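# Stack two cartons on the raised block

## Task

Set the bigger carton on the raised block so no part of it extends beyond the blue tape outline, then set the smaller carton on the bigger one so none of it overhangs the bigger carton's edges. Both must stay put on their own, without the robot supporting them, and afterwards both suction cups must be released and the arms withdrawn.

## Robot and tools

Robot: two FANUC CRX-5iA arms, left_arm and right_arm, each ending in a vacuum cup instead of fingers. Base poses in the scene frame: left_arm at (-0.033, +0.407, 0) m, quat_wxyz (+0.998, 0, 0, +0.068); right_arm at (+0.010, -0.443, 0) m, quat_wxyz (+0.999, 0, 0, -0.041).

Frame: a single scene frame with its origin on the table surface midway between the arms. +z is up, +x points out across the table, and left_arm sits on the +y side. The arm names do not correspond to image left or right.

Cup point: each arm's end_effector_position is the centre of the cup rim when nothing touches it. The cup opens along the cup point's own +z axis, so a cup pointing at the table has its +z pointing down. The rim is 36 mm wide. From roughly 4 cm behind the rim, the tool body and wrist camera stick out up to about 9 cm sideways, so leave clearance.

execute_actions(actions): actions is a list of actions. Each action is a list of 1 to 15 rows, and each row runs for one 1/30 s control step. If an action has fewer than 15 rows, its last row is repeated until 15 steps have run. Every row contains 16 numbers covering both arms, even if one arm is idle, in this order: left x, y, z (m), qw, qx, qy, qz, suction, then the same eight for the right arm. Position and quaternion are an absolute target pose for that cup point in the scene frame, with w first. Suction is a number in [-1, 1]: above 0.01 turns it on, 0.01 or less turns it off, and it stays at the last value sent. An empty list only returns the current state and images. An action is rejected for both arms if any target lies more than 0.6 m from that cup point's position at the start of the action, measured along any of the cup point's current axes. If any action is malformed, or the first action fails this check against the last reported state, the whole call is rejected and nothing moves. Each step's commanded pose is clipped to within 70 mm and 16 degrees of the measured pose, so a distant target can take several actions. After an action, the arm goes only as far as its last clipped pose. To hold orientation, resend the same quaternion in every row rather than copying the reported one, which can drift. To leave an arm where it is, resend the whole pose from the last result before it stopped. To keep its suction as it is, resend its last suction value, because a 0 there is an active command.

move(target, speed, blocking): target is one 16-number row in the same layout, giving an absolute pose for each arm in the scene frame plus suction values, which are applied immediately. Each cup point follows a straight line to its target, both arms finishing together, and turns the shorter way round. speed is the top linear speed in m/s, from 0.002 to 0.5 (default 0.25), and rotation is capped at twice that value in rad/s. A path lasts 0.5 to 10 s and stops short if it would take longer. The path ignores obstacles and the other arm. Tracking can lag or overshoot, especially with the arm nearly straight. With blocking=false the call returns after 0.5 s while motion continues; use wait(0) to check on it. Until it finishes, only wait or stop are accepted. The result adds a 'move:' line with the ending (done, off_target, moving, held, fault) and any limits: paced means the pose sent was clipped, held means a check blocked some steps, after which the arm may speed up sharply. The result also gives each cup point's distance from its target.

wait(seconds): 0 to 10 s; the arms keep their last commands, and the call returns early if a move finishes. stop(): brakes a running move; the arm needs some distance to stop, and suction keeps running. zoom_image(camera, region): region is [x0, y0, x1, y1] in pixels of that camera's latest image, at most 504x504. Cameras: cam_head_left, cam_head_right, cam_high, cam_low, cam_left_wrist, cam_right_wrist, each 672x504. Approximate calibration (K, distortion, T_world_to_cam) was provided, and real camera poses may differ by a few degrees and millimetres. read_manual(section) only returns licence texts. finished_scene(scene) ends the current scene, given its number, and cannot be undone.

Results: the state line lists each cup point's position and quat_wxyz in the scene frame, which may be slightly off at long reach. 'Hand target' lines show the pose the controller is currently driving toward. 'pose unreachable' means a clearance check altered or blocked that arm's command. Calls that run actions list step readings, and HELD marks steps where an arm's command was held back. suction_measured shows vacuum level: near 0 means no seal, 0.83 or more means airtight, and lower values mean leakage. part_present switches to 1 at 0.50 and back to 0 below 0.45. MOTOR HOT warns of heating from holding loads, and OVER-TEMPERATURE FAULT means the arm's brakes were applied until it cools.

Gripping: turn suction on and press the rim fully onto a flat, smooth face, keeping clear of edges, seams and holes. Under vacuum the cup compresses, so a held object sits up to about 12 mm closer to the tool than the cup point suggests. Vacuum alone can lift a resting object. To release, lower the object until it rests on its support, switch suction off, then back away at least 15 mm. If the cup seals onto the table, switch suction off to free it.

Limits and hazards: joint ranges (rad) are waist ±3.491, shoulder ±3.140, elbow -1.187 to 4.328, forearm roll ±3.316, wrist pitch ±3.140, wrist roll ±3.927. Load limits are 144 N m for waist, shoulder and elbow, and 36 N m for the three wrist joints. Hitting a load limit, or any external force of 150 N, stops that arm for 10 s and cancels the rest of the call. Arms are stiff, so a target even slightly past a firm contact can fault; approach slowly and aim just at the contact. Do not let the arms strike or press against each other, avoid drops and slams, and never push anything off the table. Loose objects may occasionally be bumped by an outside disturbance.

Each tool is called after "Emit:" as name(argument=value, ...), one argument or row to a line, values as JSON.

## Session

Emit:
execute_actions(
  actions=[],
)

Scene clock: 0.00 s.
left_arm: end_effector_position=(+0.4628, +0.4750, +0.3137) suction_measured=0.00 part_present=0 end_effector_quat_wxyz=(+0.003, -0.324, +0.946, +0.000) | right_arm: end_effector_position=(+0.5084, -0.4828, +0.3125) suction_measured=0.00 part_present=0 end_effector_quat_wxyz=(+0.000, +0.298, +0.955, +0.001)
Joint positions: left_arm=[ 0.264  0.128  0.193 -0.    -1.631  0.26 ] | right_arm=[ 0.263  0.132  0.195 -0.002 -1.633 -0.786]
Joint velocities: left_arm=[-0.    -0.001 -0.    -0.001 -0.     0.   ] | right_arm=[ 0.    -0.    -0.    -0.001 -0.001  0.   ]
Hand target (left_arm): +0.463, +0.475, +0.314; +0.003, -0.324, +0.946, +0.000
Hand target (right_arm): +0.508, -0.483, +0.312; +0.000, +0.298, +0.955, +0.001

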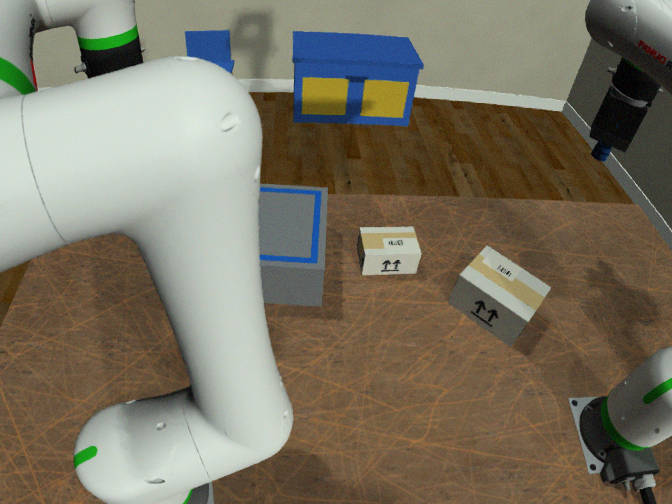

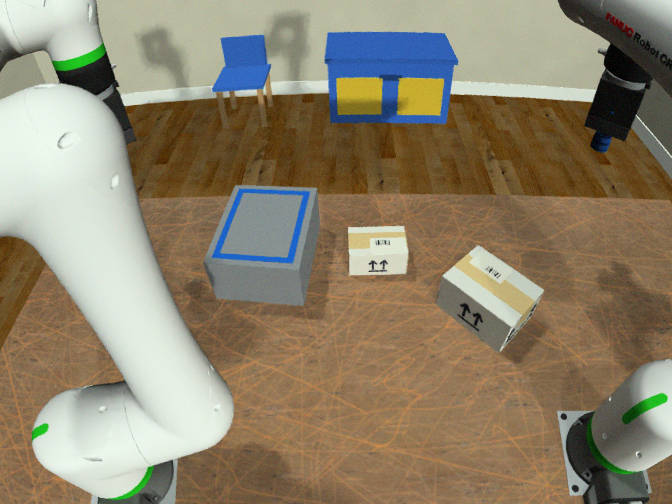

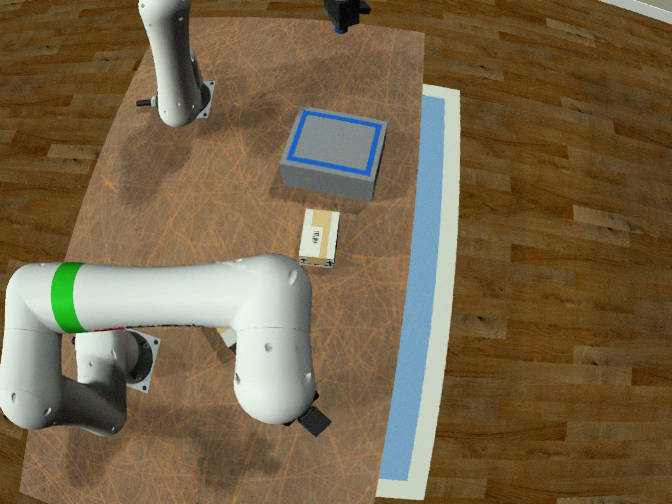

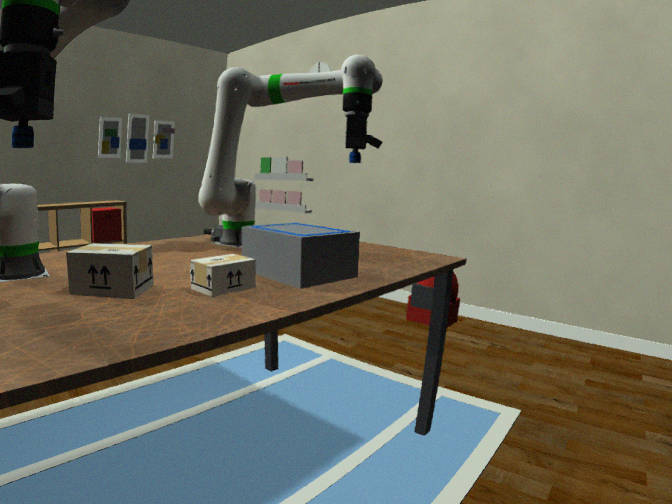

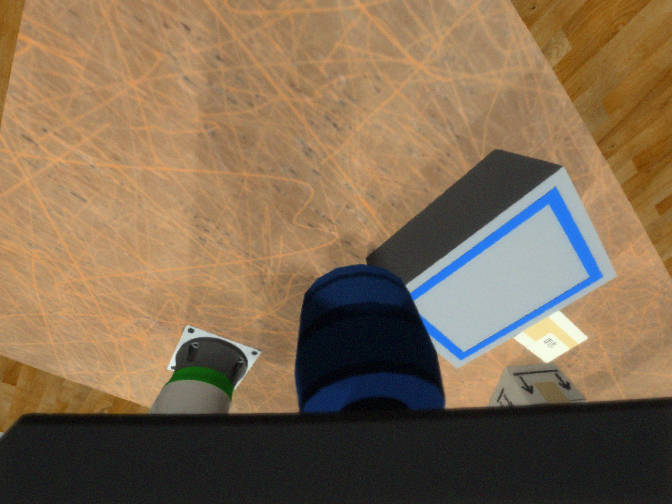

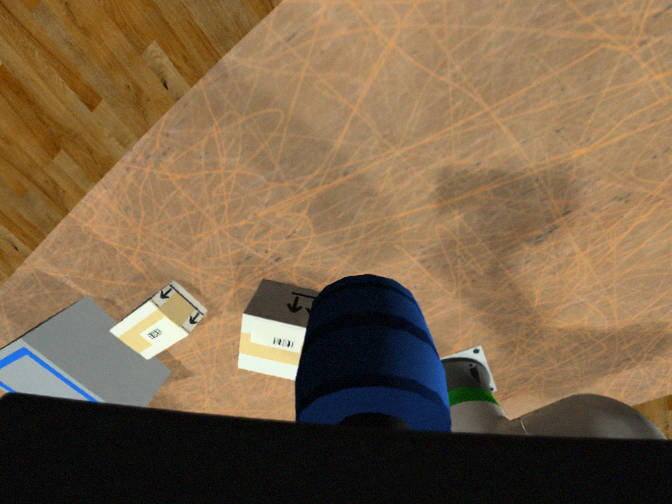

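Emit:
zoom_image(
  camera="cam_head_right",
  region=[190, 170, 570, 360],
)

Emit:
zoom_image(
  camera="cam_high",
  region=[250, 90, 430, 280],
)

Region (190, 170, 570, 360) of cam_head_right's 672x504 image, scaled by 1.326, with more detail than that image has.

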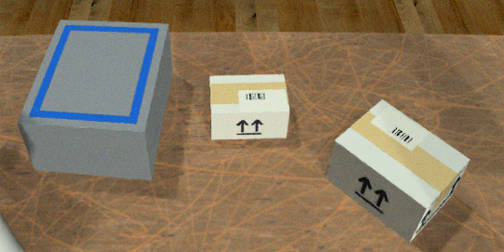

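Region (250, 90, 430, 280) of cam_high's 672x504 image, scaled by 2.653, with more detail than that image has; it fills the left 477 columns of this view, and the rest is white.

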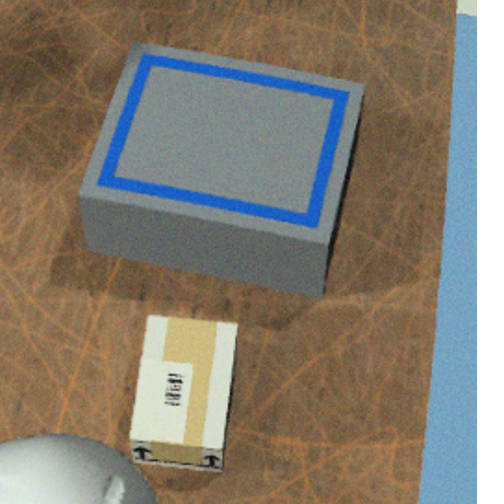

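Emit:
move(
  target=[0.343,-0.272,0.15,0,-0.407,0.914,0,0,0.3,-0.75,0.31,0,0.298,0.955,0,0],
  speed=0.4,
)

Scene clock: 26.30 s.
left_arm: end_effector_position=(+0.3443, -0.2728, +0.1510) suction_measured=0.00 part_present=0 end_effector_quat_wxyz=(-0.002, -0.407, +0.914, -0.003) | right_arm: end_effector_position=(+0.3004, -0.7504, +0.3100) suction_measured=0.00 part_present=0 end_effector_quat_wxyz=(+0.001, +0.298, +0.955, -0.000)
Joint positions: left_arm=[-1.03   0.96   1.044  0.005 -1.65   1.732] | right_arm=[-0.42  -0.066 -0.015  0.    -1.62  -0.104]
Joint velocities: left_arm=[-0.001  0.012  0.021 -0.001 -0.015  0.   ] | right_arm=[-0.001 -0.    -0.    -0.001  0.    -0.   ]
Hand target (left_arm): +0.344, -0.273, +0.151; -0.002, -0.407, +0.914, -0.003
Hand target (right_arm): +0.300, -0.750, +0.310; +0.001, +0.298, +0.955, -0.000
Off the commanded pose (left_arm): 0.002 m, 0 deg.
Off the commanded pose (right_arm): 0.001 m, 0 deg.
move: done; limits=paced
camera_calibration (this result's frames):
cam_left_wrist: T_world_to_cam=[[0.752671, -0.65622, 0.0535019, -0.439894], [-0.593589, -0.641182, 0.486352, -0.0234354], [-0.284849, -0.397821, -0.872124, 0.203627], [0, 0, 0, 1]] pos_world=[0.375187, -0.222687, 0.212521]
cam_right_wrist: T_world_to_cam=[[-0.553587, -0.829794, -0.0705871, -0.423992], [-0.758709, 0.46758, 0.453574, 0.459424], [-0.343368, 0.304648, -0.888419, 0.68665], [0, 0, 0, 1]] pos_world=[0.349626, -0.77583, 0.371721]

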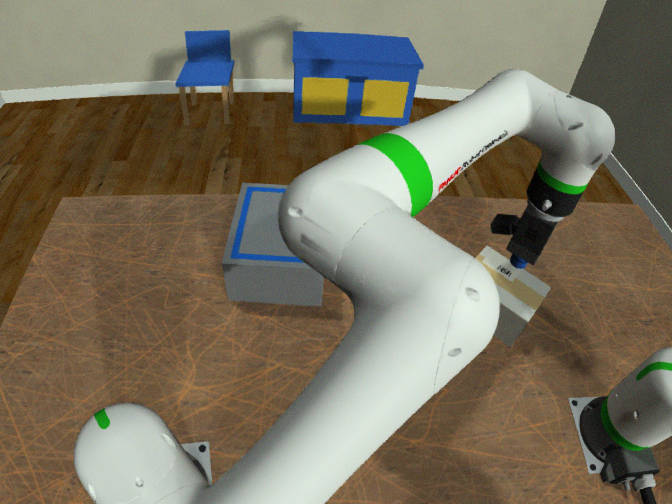

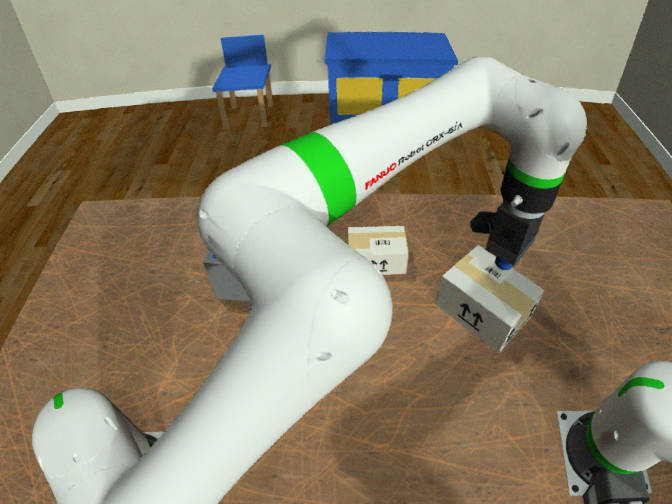

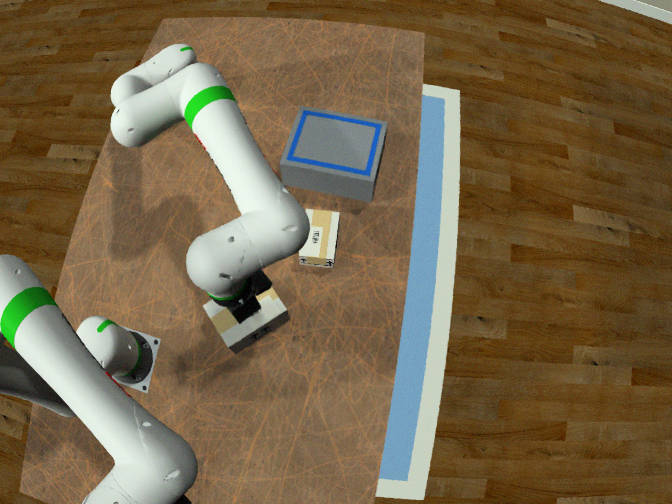

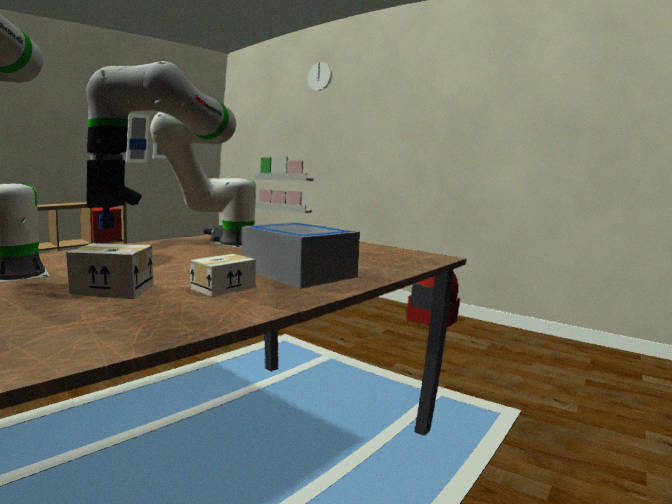

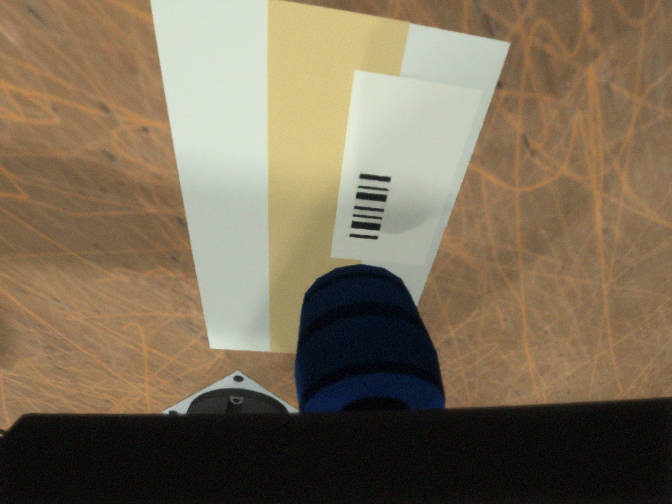

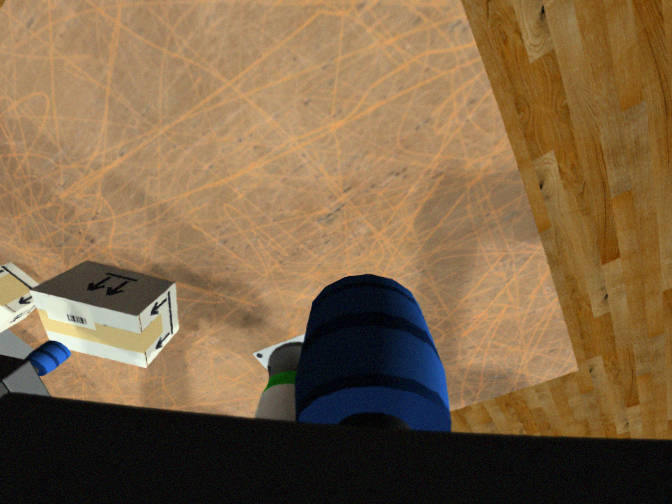

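Emit:
move(
  target=[0.333,-0.263,0.112,0,-0.407,0.914,0,1,0.3,-0.75,0.31,0,0.298,0.955,0,0],
  speed=0.1,
)

Emit:
move(
  target=[0.333,-0.263,0.097,0,-0.407,0.914,0,1,0.3,-0.75,0.31,0,0.298,0.955,0,0],
  speed=0.03,
)

Scene clock: 39.33 s.
left_arm: end_effector_position=(+0.3332, -0.2631, +0.1119) suction_measured=0.00 part_present=0 end_effector_quat_wxyz=(+0.000, -0.407, +0.914, +0.000) | right_arm: end_effector_position=(+0.3000, -0.7500, +0.3100) suction_measured=0.00 part_present=0 end_effector_quat_wxyz=(-0.000, +0.298, +0.955, +0.000)
Joint positions: left_arm=[-1.036  0.905  0.858 -0.    -1.524  1.738] | right_arm=[-0.419 -0.066 -0.016 -0.    -1.622 -0.104]
Joint velocities: left_arm=[-0.    -0.001 -0.002 -0.     0.001 -0.   ] | right_arm=[-0.     0.     0.001  0.002 -0.001  0.   ]
Hand target (left_arm): +0.333, -0.263, +0.112; -0.000, -0.407, +0.914, -0.000
Hand target (right_arm): +0.300, -0.750, +0.310; -0.000, +0.298, +0.955, +0.000
Off the commanded pose (left_arm): 0.000 m, 0 deg.
Off the commanded pose (right_arm): 0.000 m, 0 deg.
move: done
camera_calibration (this result's frames):
cam_left_wrist: T_world_to_cam=[[0.75255, -0.65664, 0.0499215, -0.422796], [-0.594218, -0.644421, 0.481277, -0.00494979], [-0.283855, -0.391849, -0.875146, 0.171856], [0, 0, 0, 1]] pos_world=[0.364016, -0.213473, 0.173888]
cam_right_wrist: T_world_to_cam=[[-0.553516, -0.829829, -0.0707391, -0.423887], [-0.758238, 0.466978, 0.45498, 0.457888], [-0.344522, 0.305476, -0.887688, 0.687085], [0, 0, 0, 1]] pos_world=[0.349275, -0.775465, 0.371602]

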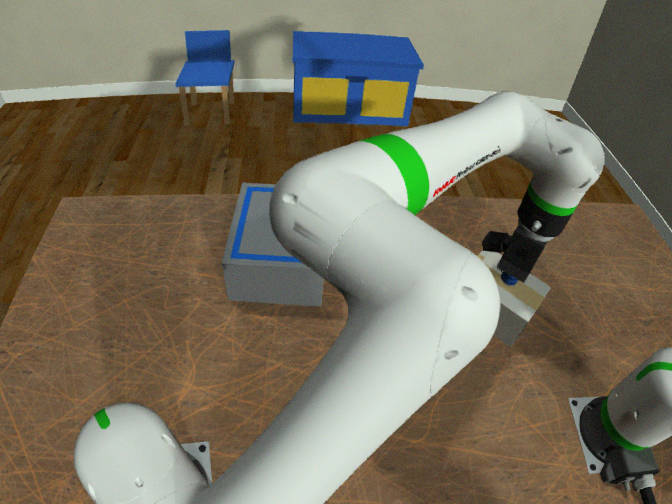

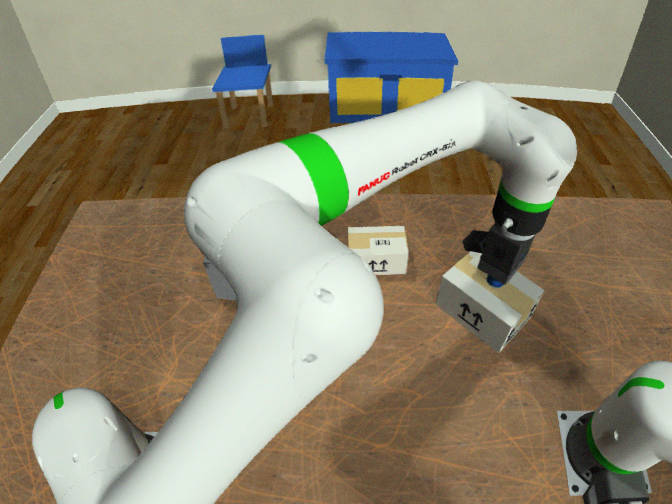

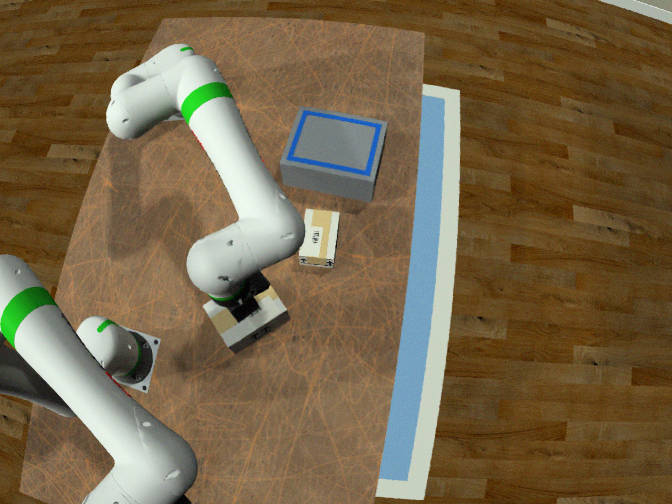

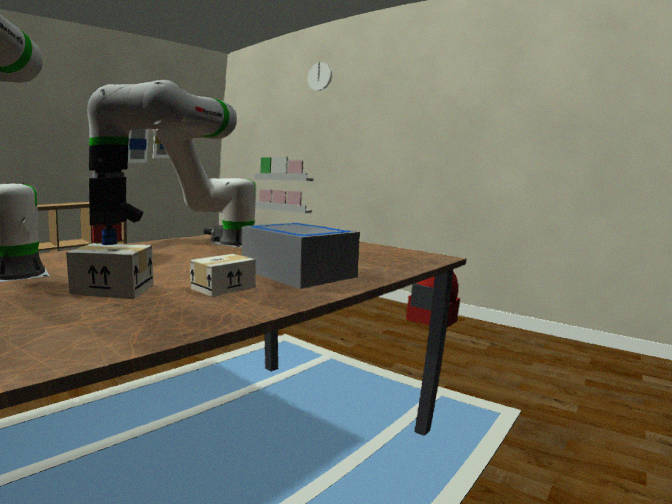

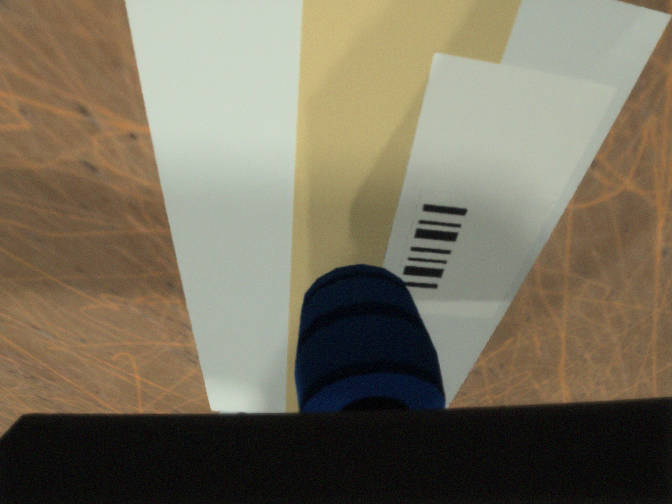

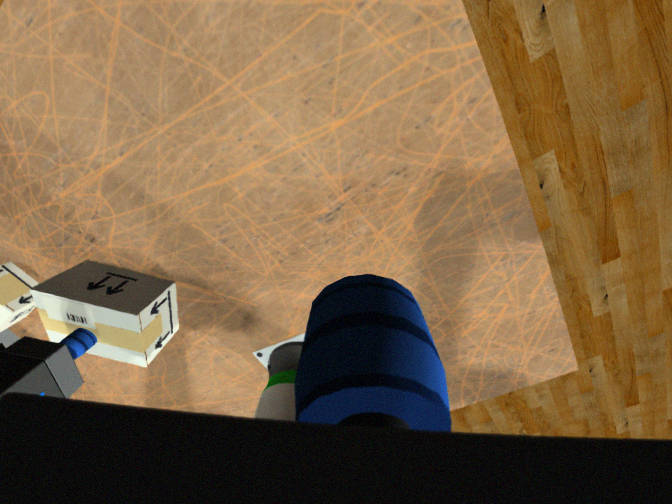

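Scene clock: 40.10 s.
left_arm: end_effector_position=(+0.3330, -0.2631, +0.0969) suction_measured=0.85 part_present=1 end_effector_quat_wxyz=(-0.000, -0.407, +0.914, +0.000) | right_arm: end_effector_position=(+0.3000, -0.7500, +0.3100) suction_measured=0.00 part_present=0 end_effector_quat_wxyz=(+0.000, +0.298, +0.955, +0.000)
Joint positions: left_arm=[-1.036  0.908  0.828 -0.    -1.491  1.738] | right_arm=[-0.419 -0.066 -0.016 -0.    -1.622 -0.104]
Joint velocities: left_arm=[ 0.001 -0.    -0.     0.002  0.002  0.   ] | right_arm=[-0.     0.    -0.001  0.001  0.     0.   ]
Hand target (left_arm): +0.333, -0.263, +0.097; -0.000, -0.407, +0.914, +0.000
Hand target (right_arm): +0.300, -0.750, +0.310; -0.000, +0.298, +0.955, +0.000
Off the commanded pose (left_arm): 0.000 m, 0 deg.
Off the commanded pose (right_arm): 0.000 m, 0 deg.
move: done
camera_calibration (this result's frames):
cam_left_wrist: T_world_to_cam=[[0.752579, -0.65662, 0.0497407, -0.421861], [-0.594077, -0.644425, 0.481445, 0.00217917], [-0.284073, -0.391875, -0.875064, 0.158758], [0, 0, 0, 1]] pos_world=[0.363878, -0.213385, 0.158858]
cam_right_wrist: T_world_to_cam=[[-0.553648, -0.829741, -0.0707393, -0.42377], [-0.758164, 0.467099, 0.454979, 0.457959], [-0.344472, 0.30553, -0.887688, 0.687112], [0, 0, 0, 1]] pos_world=[0.349279, -0.775465, 0.371603]

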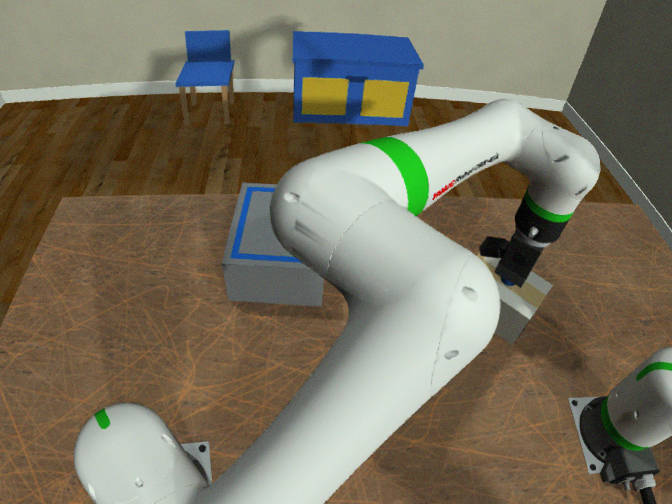

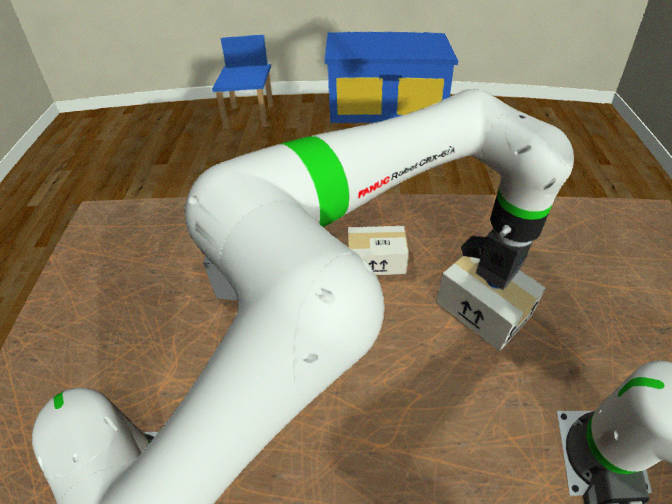

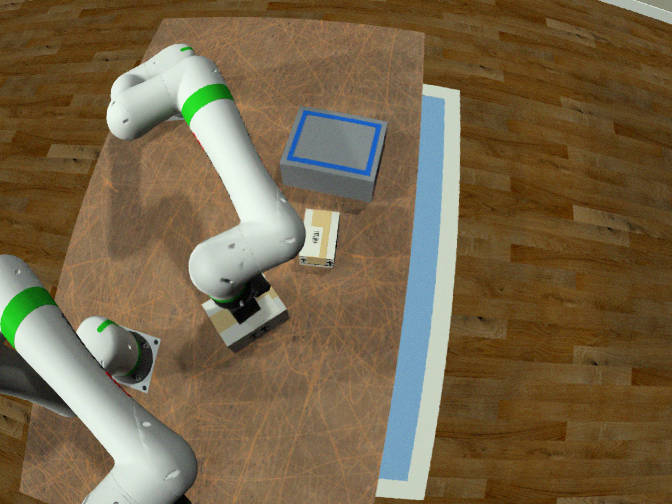

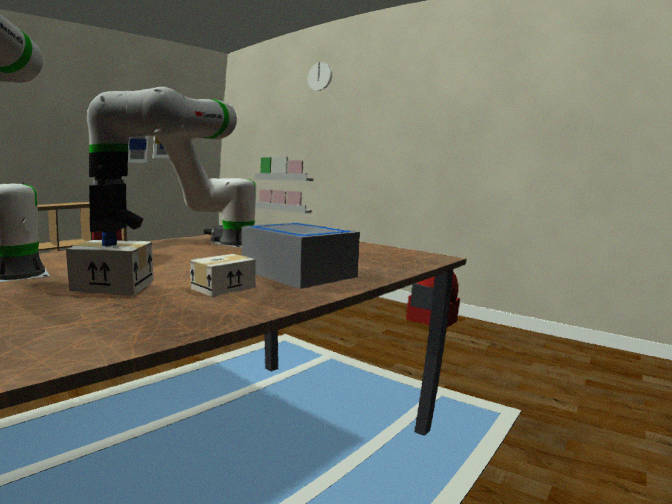

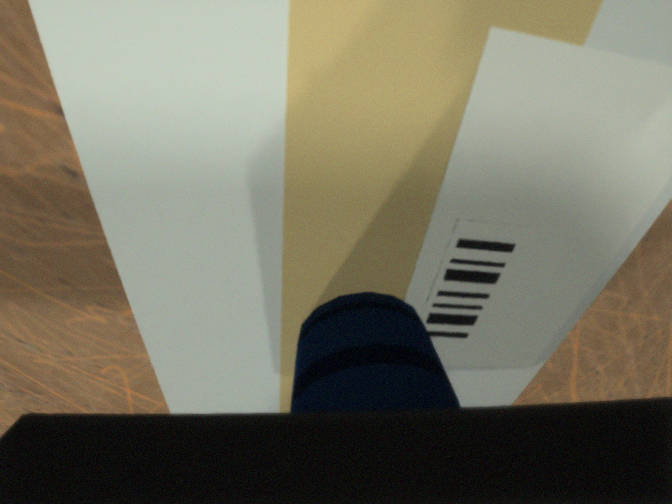

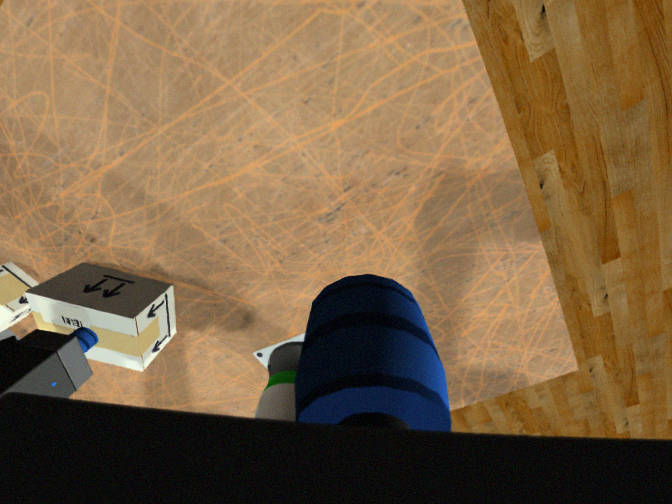

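Emit:
move(
  target=[0.30,-0.12,0.26,0,-0.25,0.968,0,1,0.3,-0.75,0.31,0,0.298,0.955,0,0],
  speed=0.25,
)

Emit:
move(
  target=[0.49,0.217,0.24,0,-0.017,1,0,1,0.3,-0.75,0.31,0,0.298,0.955,0,0],
  speed=0.3,
)

Scene clock: 44.00 s.
left_arm: end_effector_position=(+0.2995, -0.1196, +0.2594) suction_measured=0.93 part_present=1 end_effector_quat_wxyz=(+0.000, -0.250, +0.968, +0.000) | right_arm: end_effector_position=(+0.3000, -0.7500, +0.3100) suction_measured=0.00 part_present=0 end_effector_quat_wxyz=(+0.000, +0.298, +0.955, +0.000)
Joint positions: left_arm=[-0.933  0.451  0.478 -0.001 -1.598  1.303] | right_arm=[-0.419 -0.066 -0.016 -0.    -1.622 -0.104]
Joint velocities: left_arm=[-0.    -0.001 -0.     0.    -0.    -0.001] | right_arm=[-0.002 -0.    -0.     0.    -0.     0.   ]
Hand target (left_arm): +0.299, -0.120, +0.260; +0.000, -0.250, +0.968, +0.000
Hand target (right_arm): +0.300, -0.750, +0.310; +0.000, +0.298, +0.955, +0.000
Off the commanded pose (left_arm): 0.001 m, 0 deg.
Off the commanded pose (right_arm): 0.000 m, 0 deg.
move: done
camera_calibration (this result's frames):
cam_left_wrist: T_world_to_cam=[[0.497201, -0.86622, 0.0495426, -0.259032], [-0.771944, -0.415575, 0.48104, 0.0772484], [-0.396097, -0.277418, -0.875298, 0.394976], [0, 0, 0, 1]] pos_world=[0.344872, -0.0827029, 0.321395]
cam_right_wrist: T_world_to_cam=[[-0.553648, -0.829741, -0.0707391, -0.42377], [-0.758164, 0.467099, 0.454979, 0.457958], [-0.344472, 0.30553, -0.887688, 0.687112], [0, 0, 0, 1]] pos_world=[0.349279, -0.775465, 0.371602]

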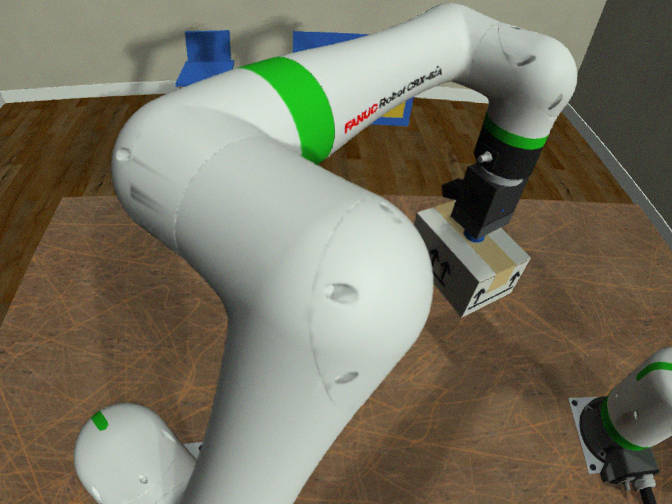

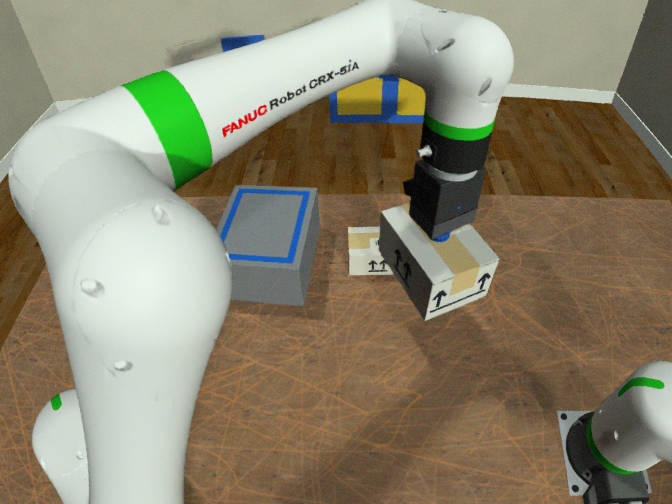

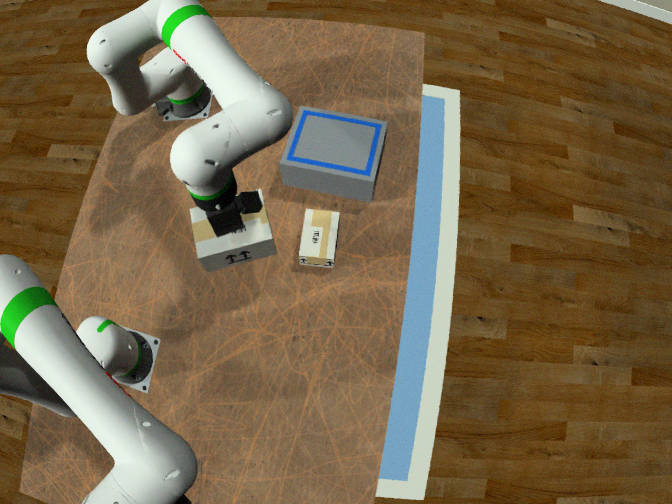

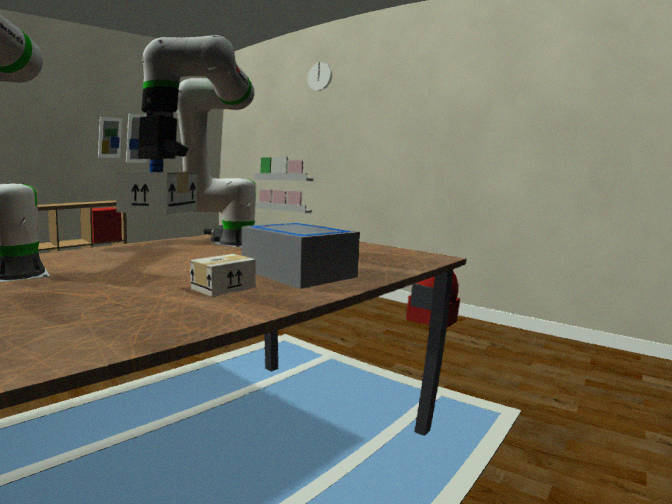

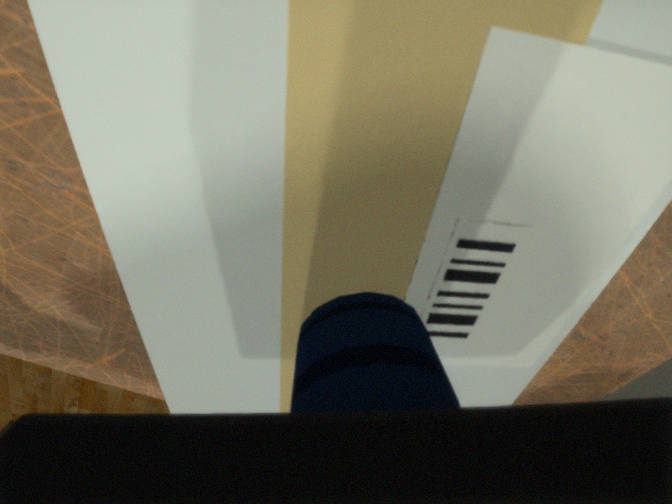

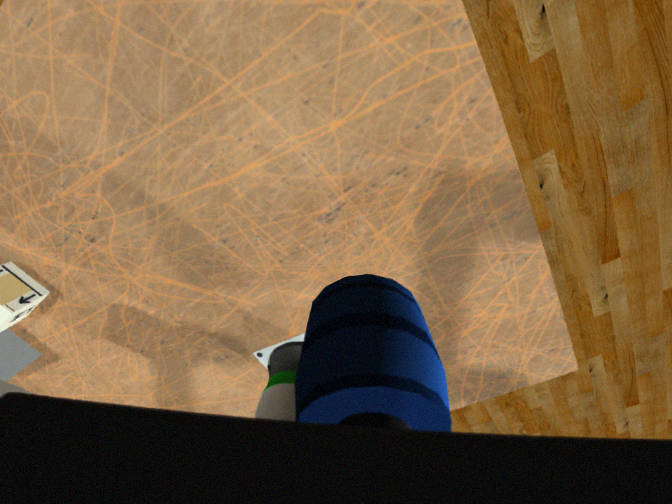

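Scene clock: 45.77 s.
left_arm: end_effector_position=(+0.4897, +0.2175, +0.2398) suction_measured=0.93 part_present=1 end_effector_quat_wxyz=(+0.001, -0.017, +1.000, +0.002) | right_arm: end_effector_position=(+0.3000, -0.7500, +0.3100) suction_measured=0.00 part_present=0 end_effector_quat_wxyz=(+0.000, +0.298, +0.955, +0.000)
Joint positions: left_arm=[-0.249  0.275  0.198 -0.003 -1.492  0.147] | right_arm=[-0.419 -0.066 -0.016 -0.    -1.622 -0.104]
Joint velocities: left_arm=[ 0.002  0.     0.001 -0.001 -0.001 -0.   ] | right_arm=[ 0.  0.  0.  0.  0. -0.]
Hand target (left_arm): +0.490, +0.217, +0.240; +0.001, -0.017, +1.000, +0.002
Hand target (right_arm): +0.300, -0.750, +0.310; -0.000, +0.298, +0.955, +0.000
Off the commanded pose (left_arm): 0.001 m, 0 deg.
Off the commanded pose (right_arm): 0.000 m, 0 deg.
move: done
camera_calibration (this result's frames):
cam_left_wrist: T_world_to_cam=[[0.0493573, -0.997693, 0.0466016, 0.1879], [-0.876929, -0.0209548, 0.480163, 0.339429], [-0.478079, -0.0645659, -0.87594, 0.540664], [0, 0, 0, 1]] pos_world=[0.546861, 0.229487, 0.301851]
cam_right_wrist: T_world_to_cam=[[-0.553648, -0.829741, -0.0707391, -0.42377], [-0.758164, 0.467099, 0.454979, 0.457958], [-0.344472, 0.30553, -0.887688, 0.687112], [0, 0, 0, 1]] pos_world=[0.349279, -0.775465, 0.371602]

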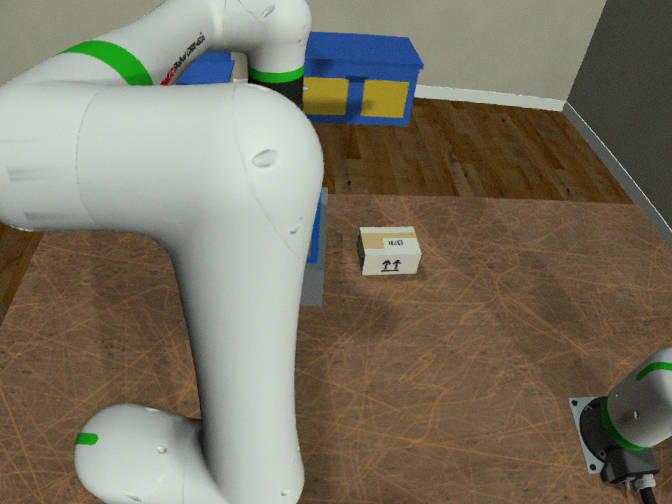

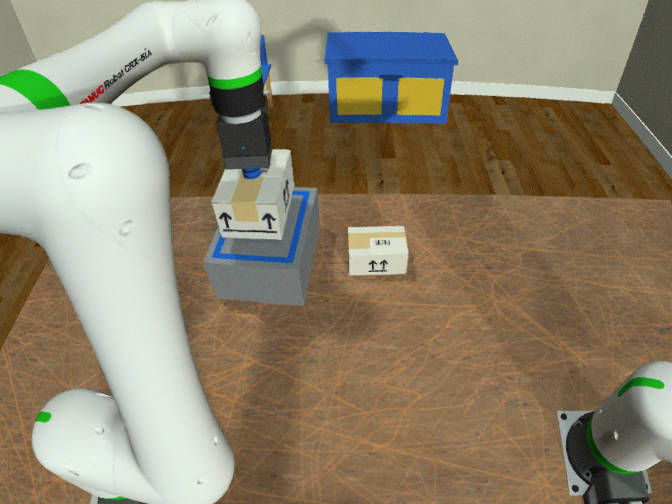

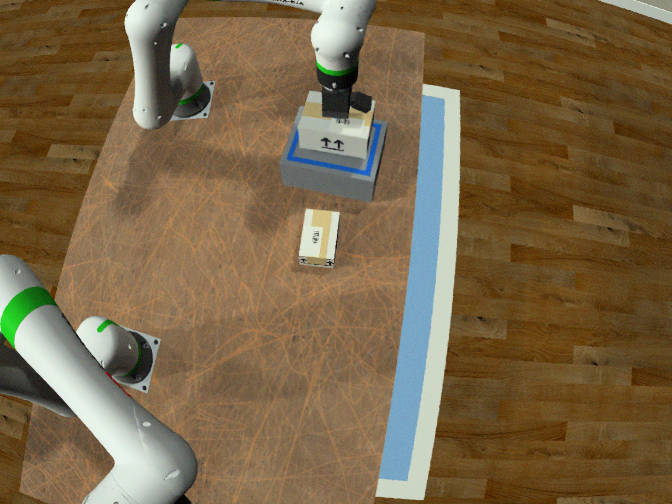

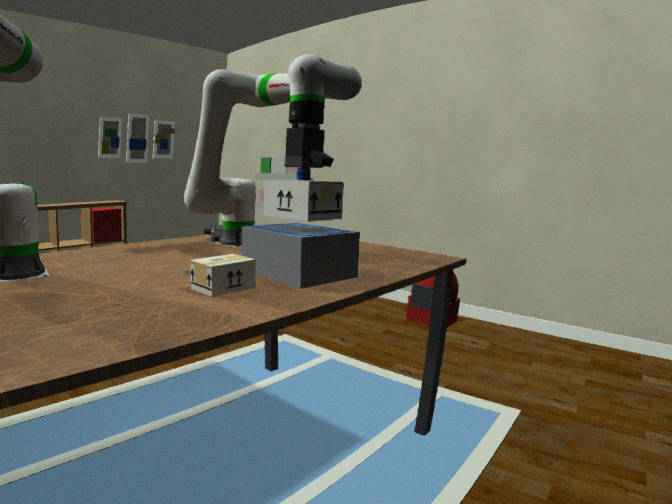

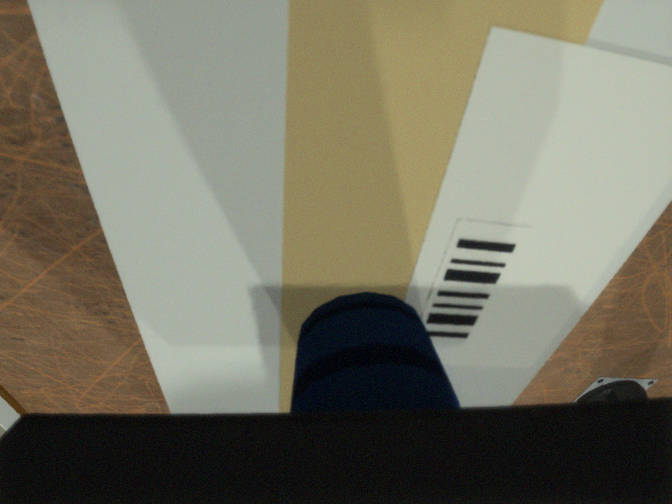

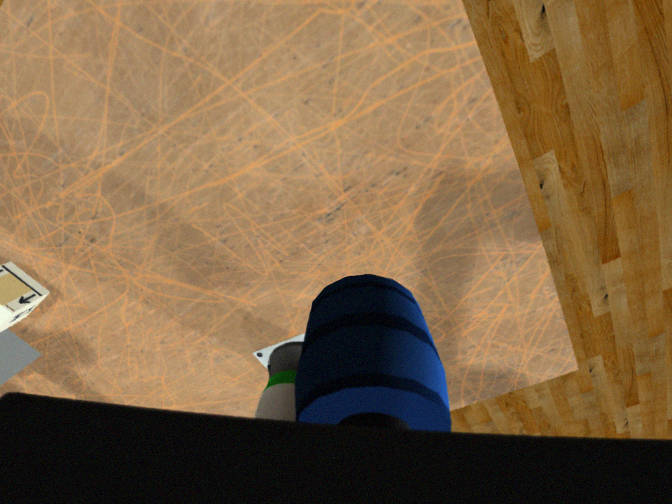

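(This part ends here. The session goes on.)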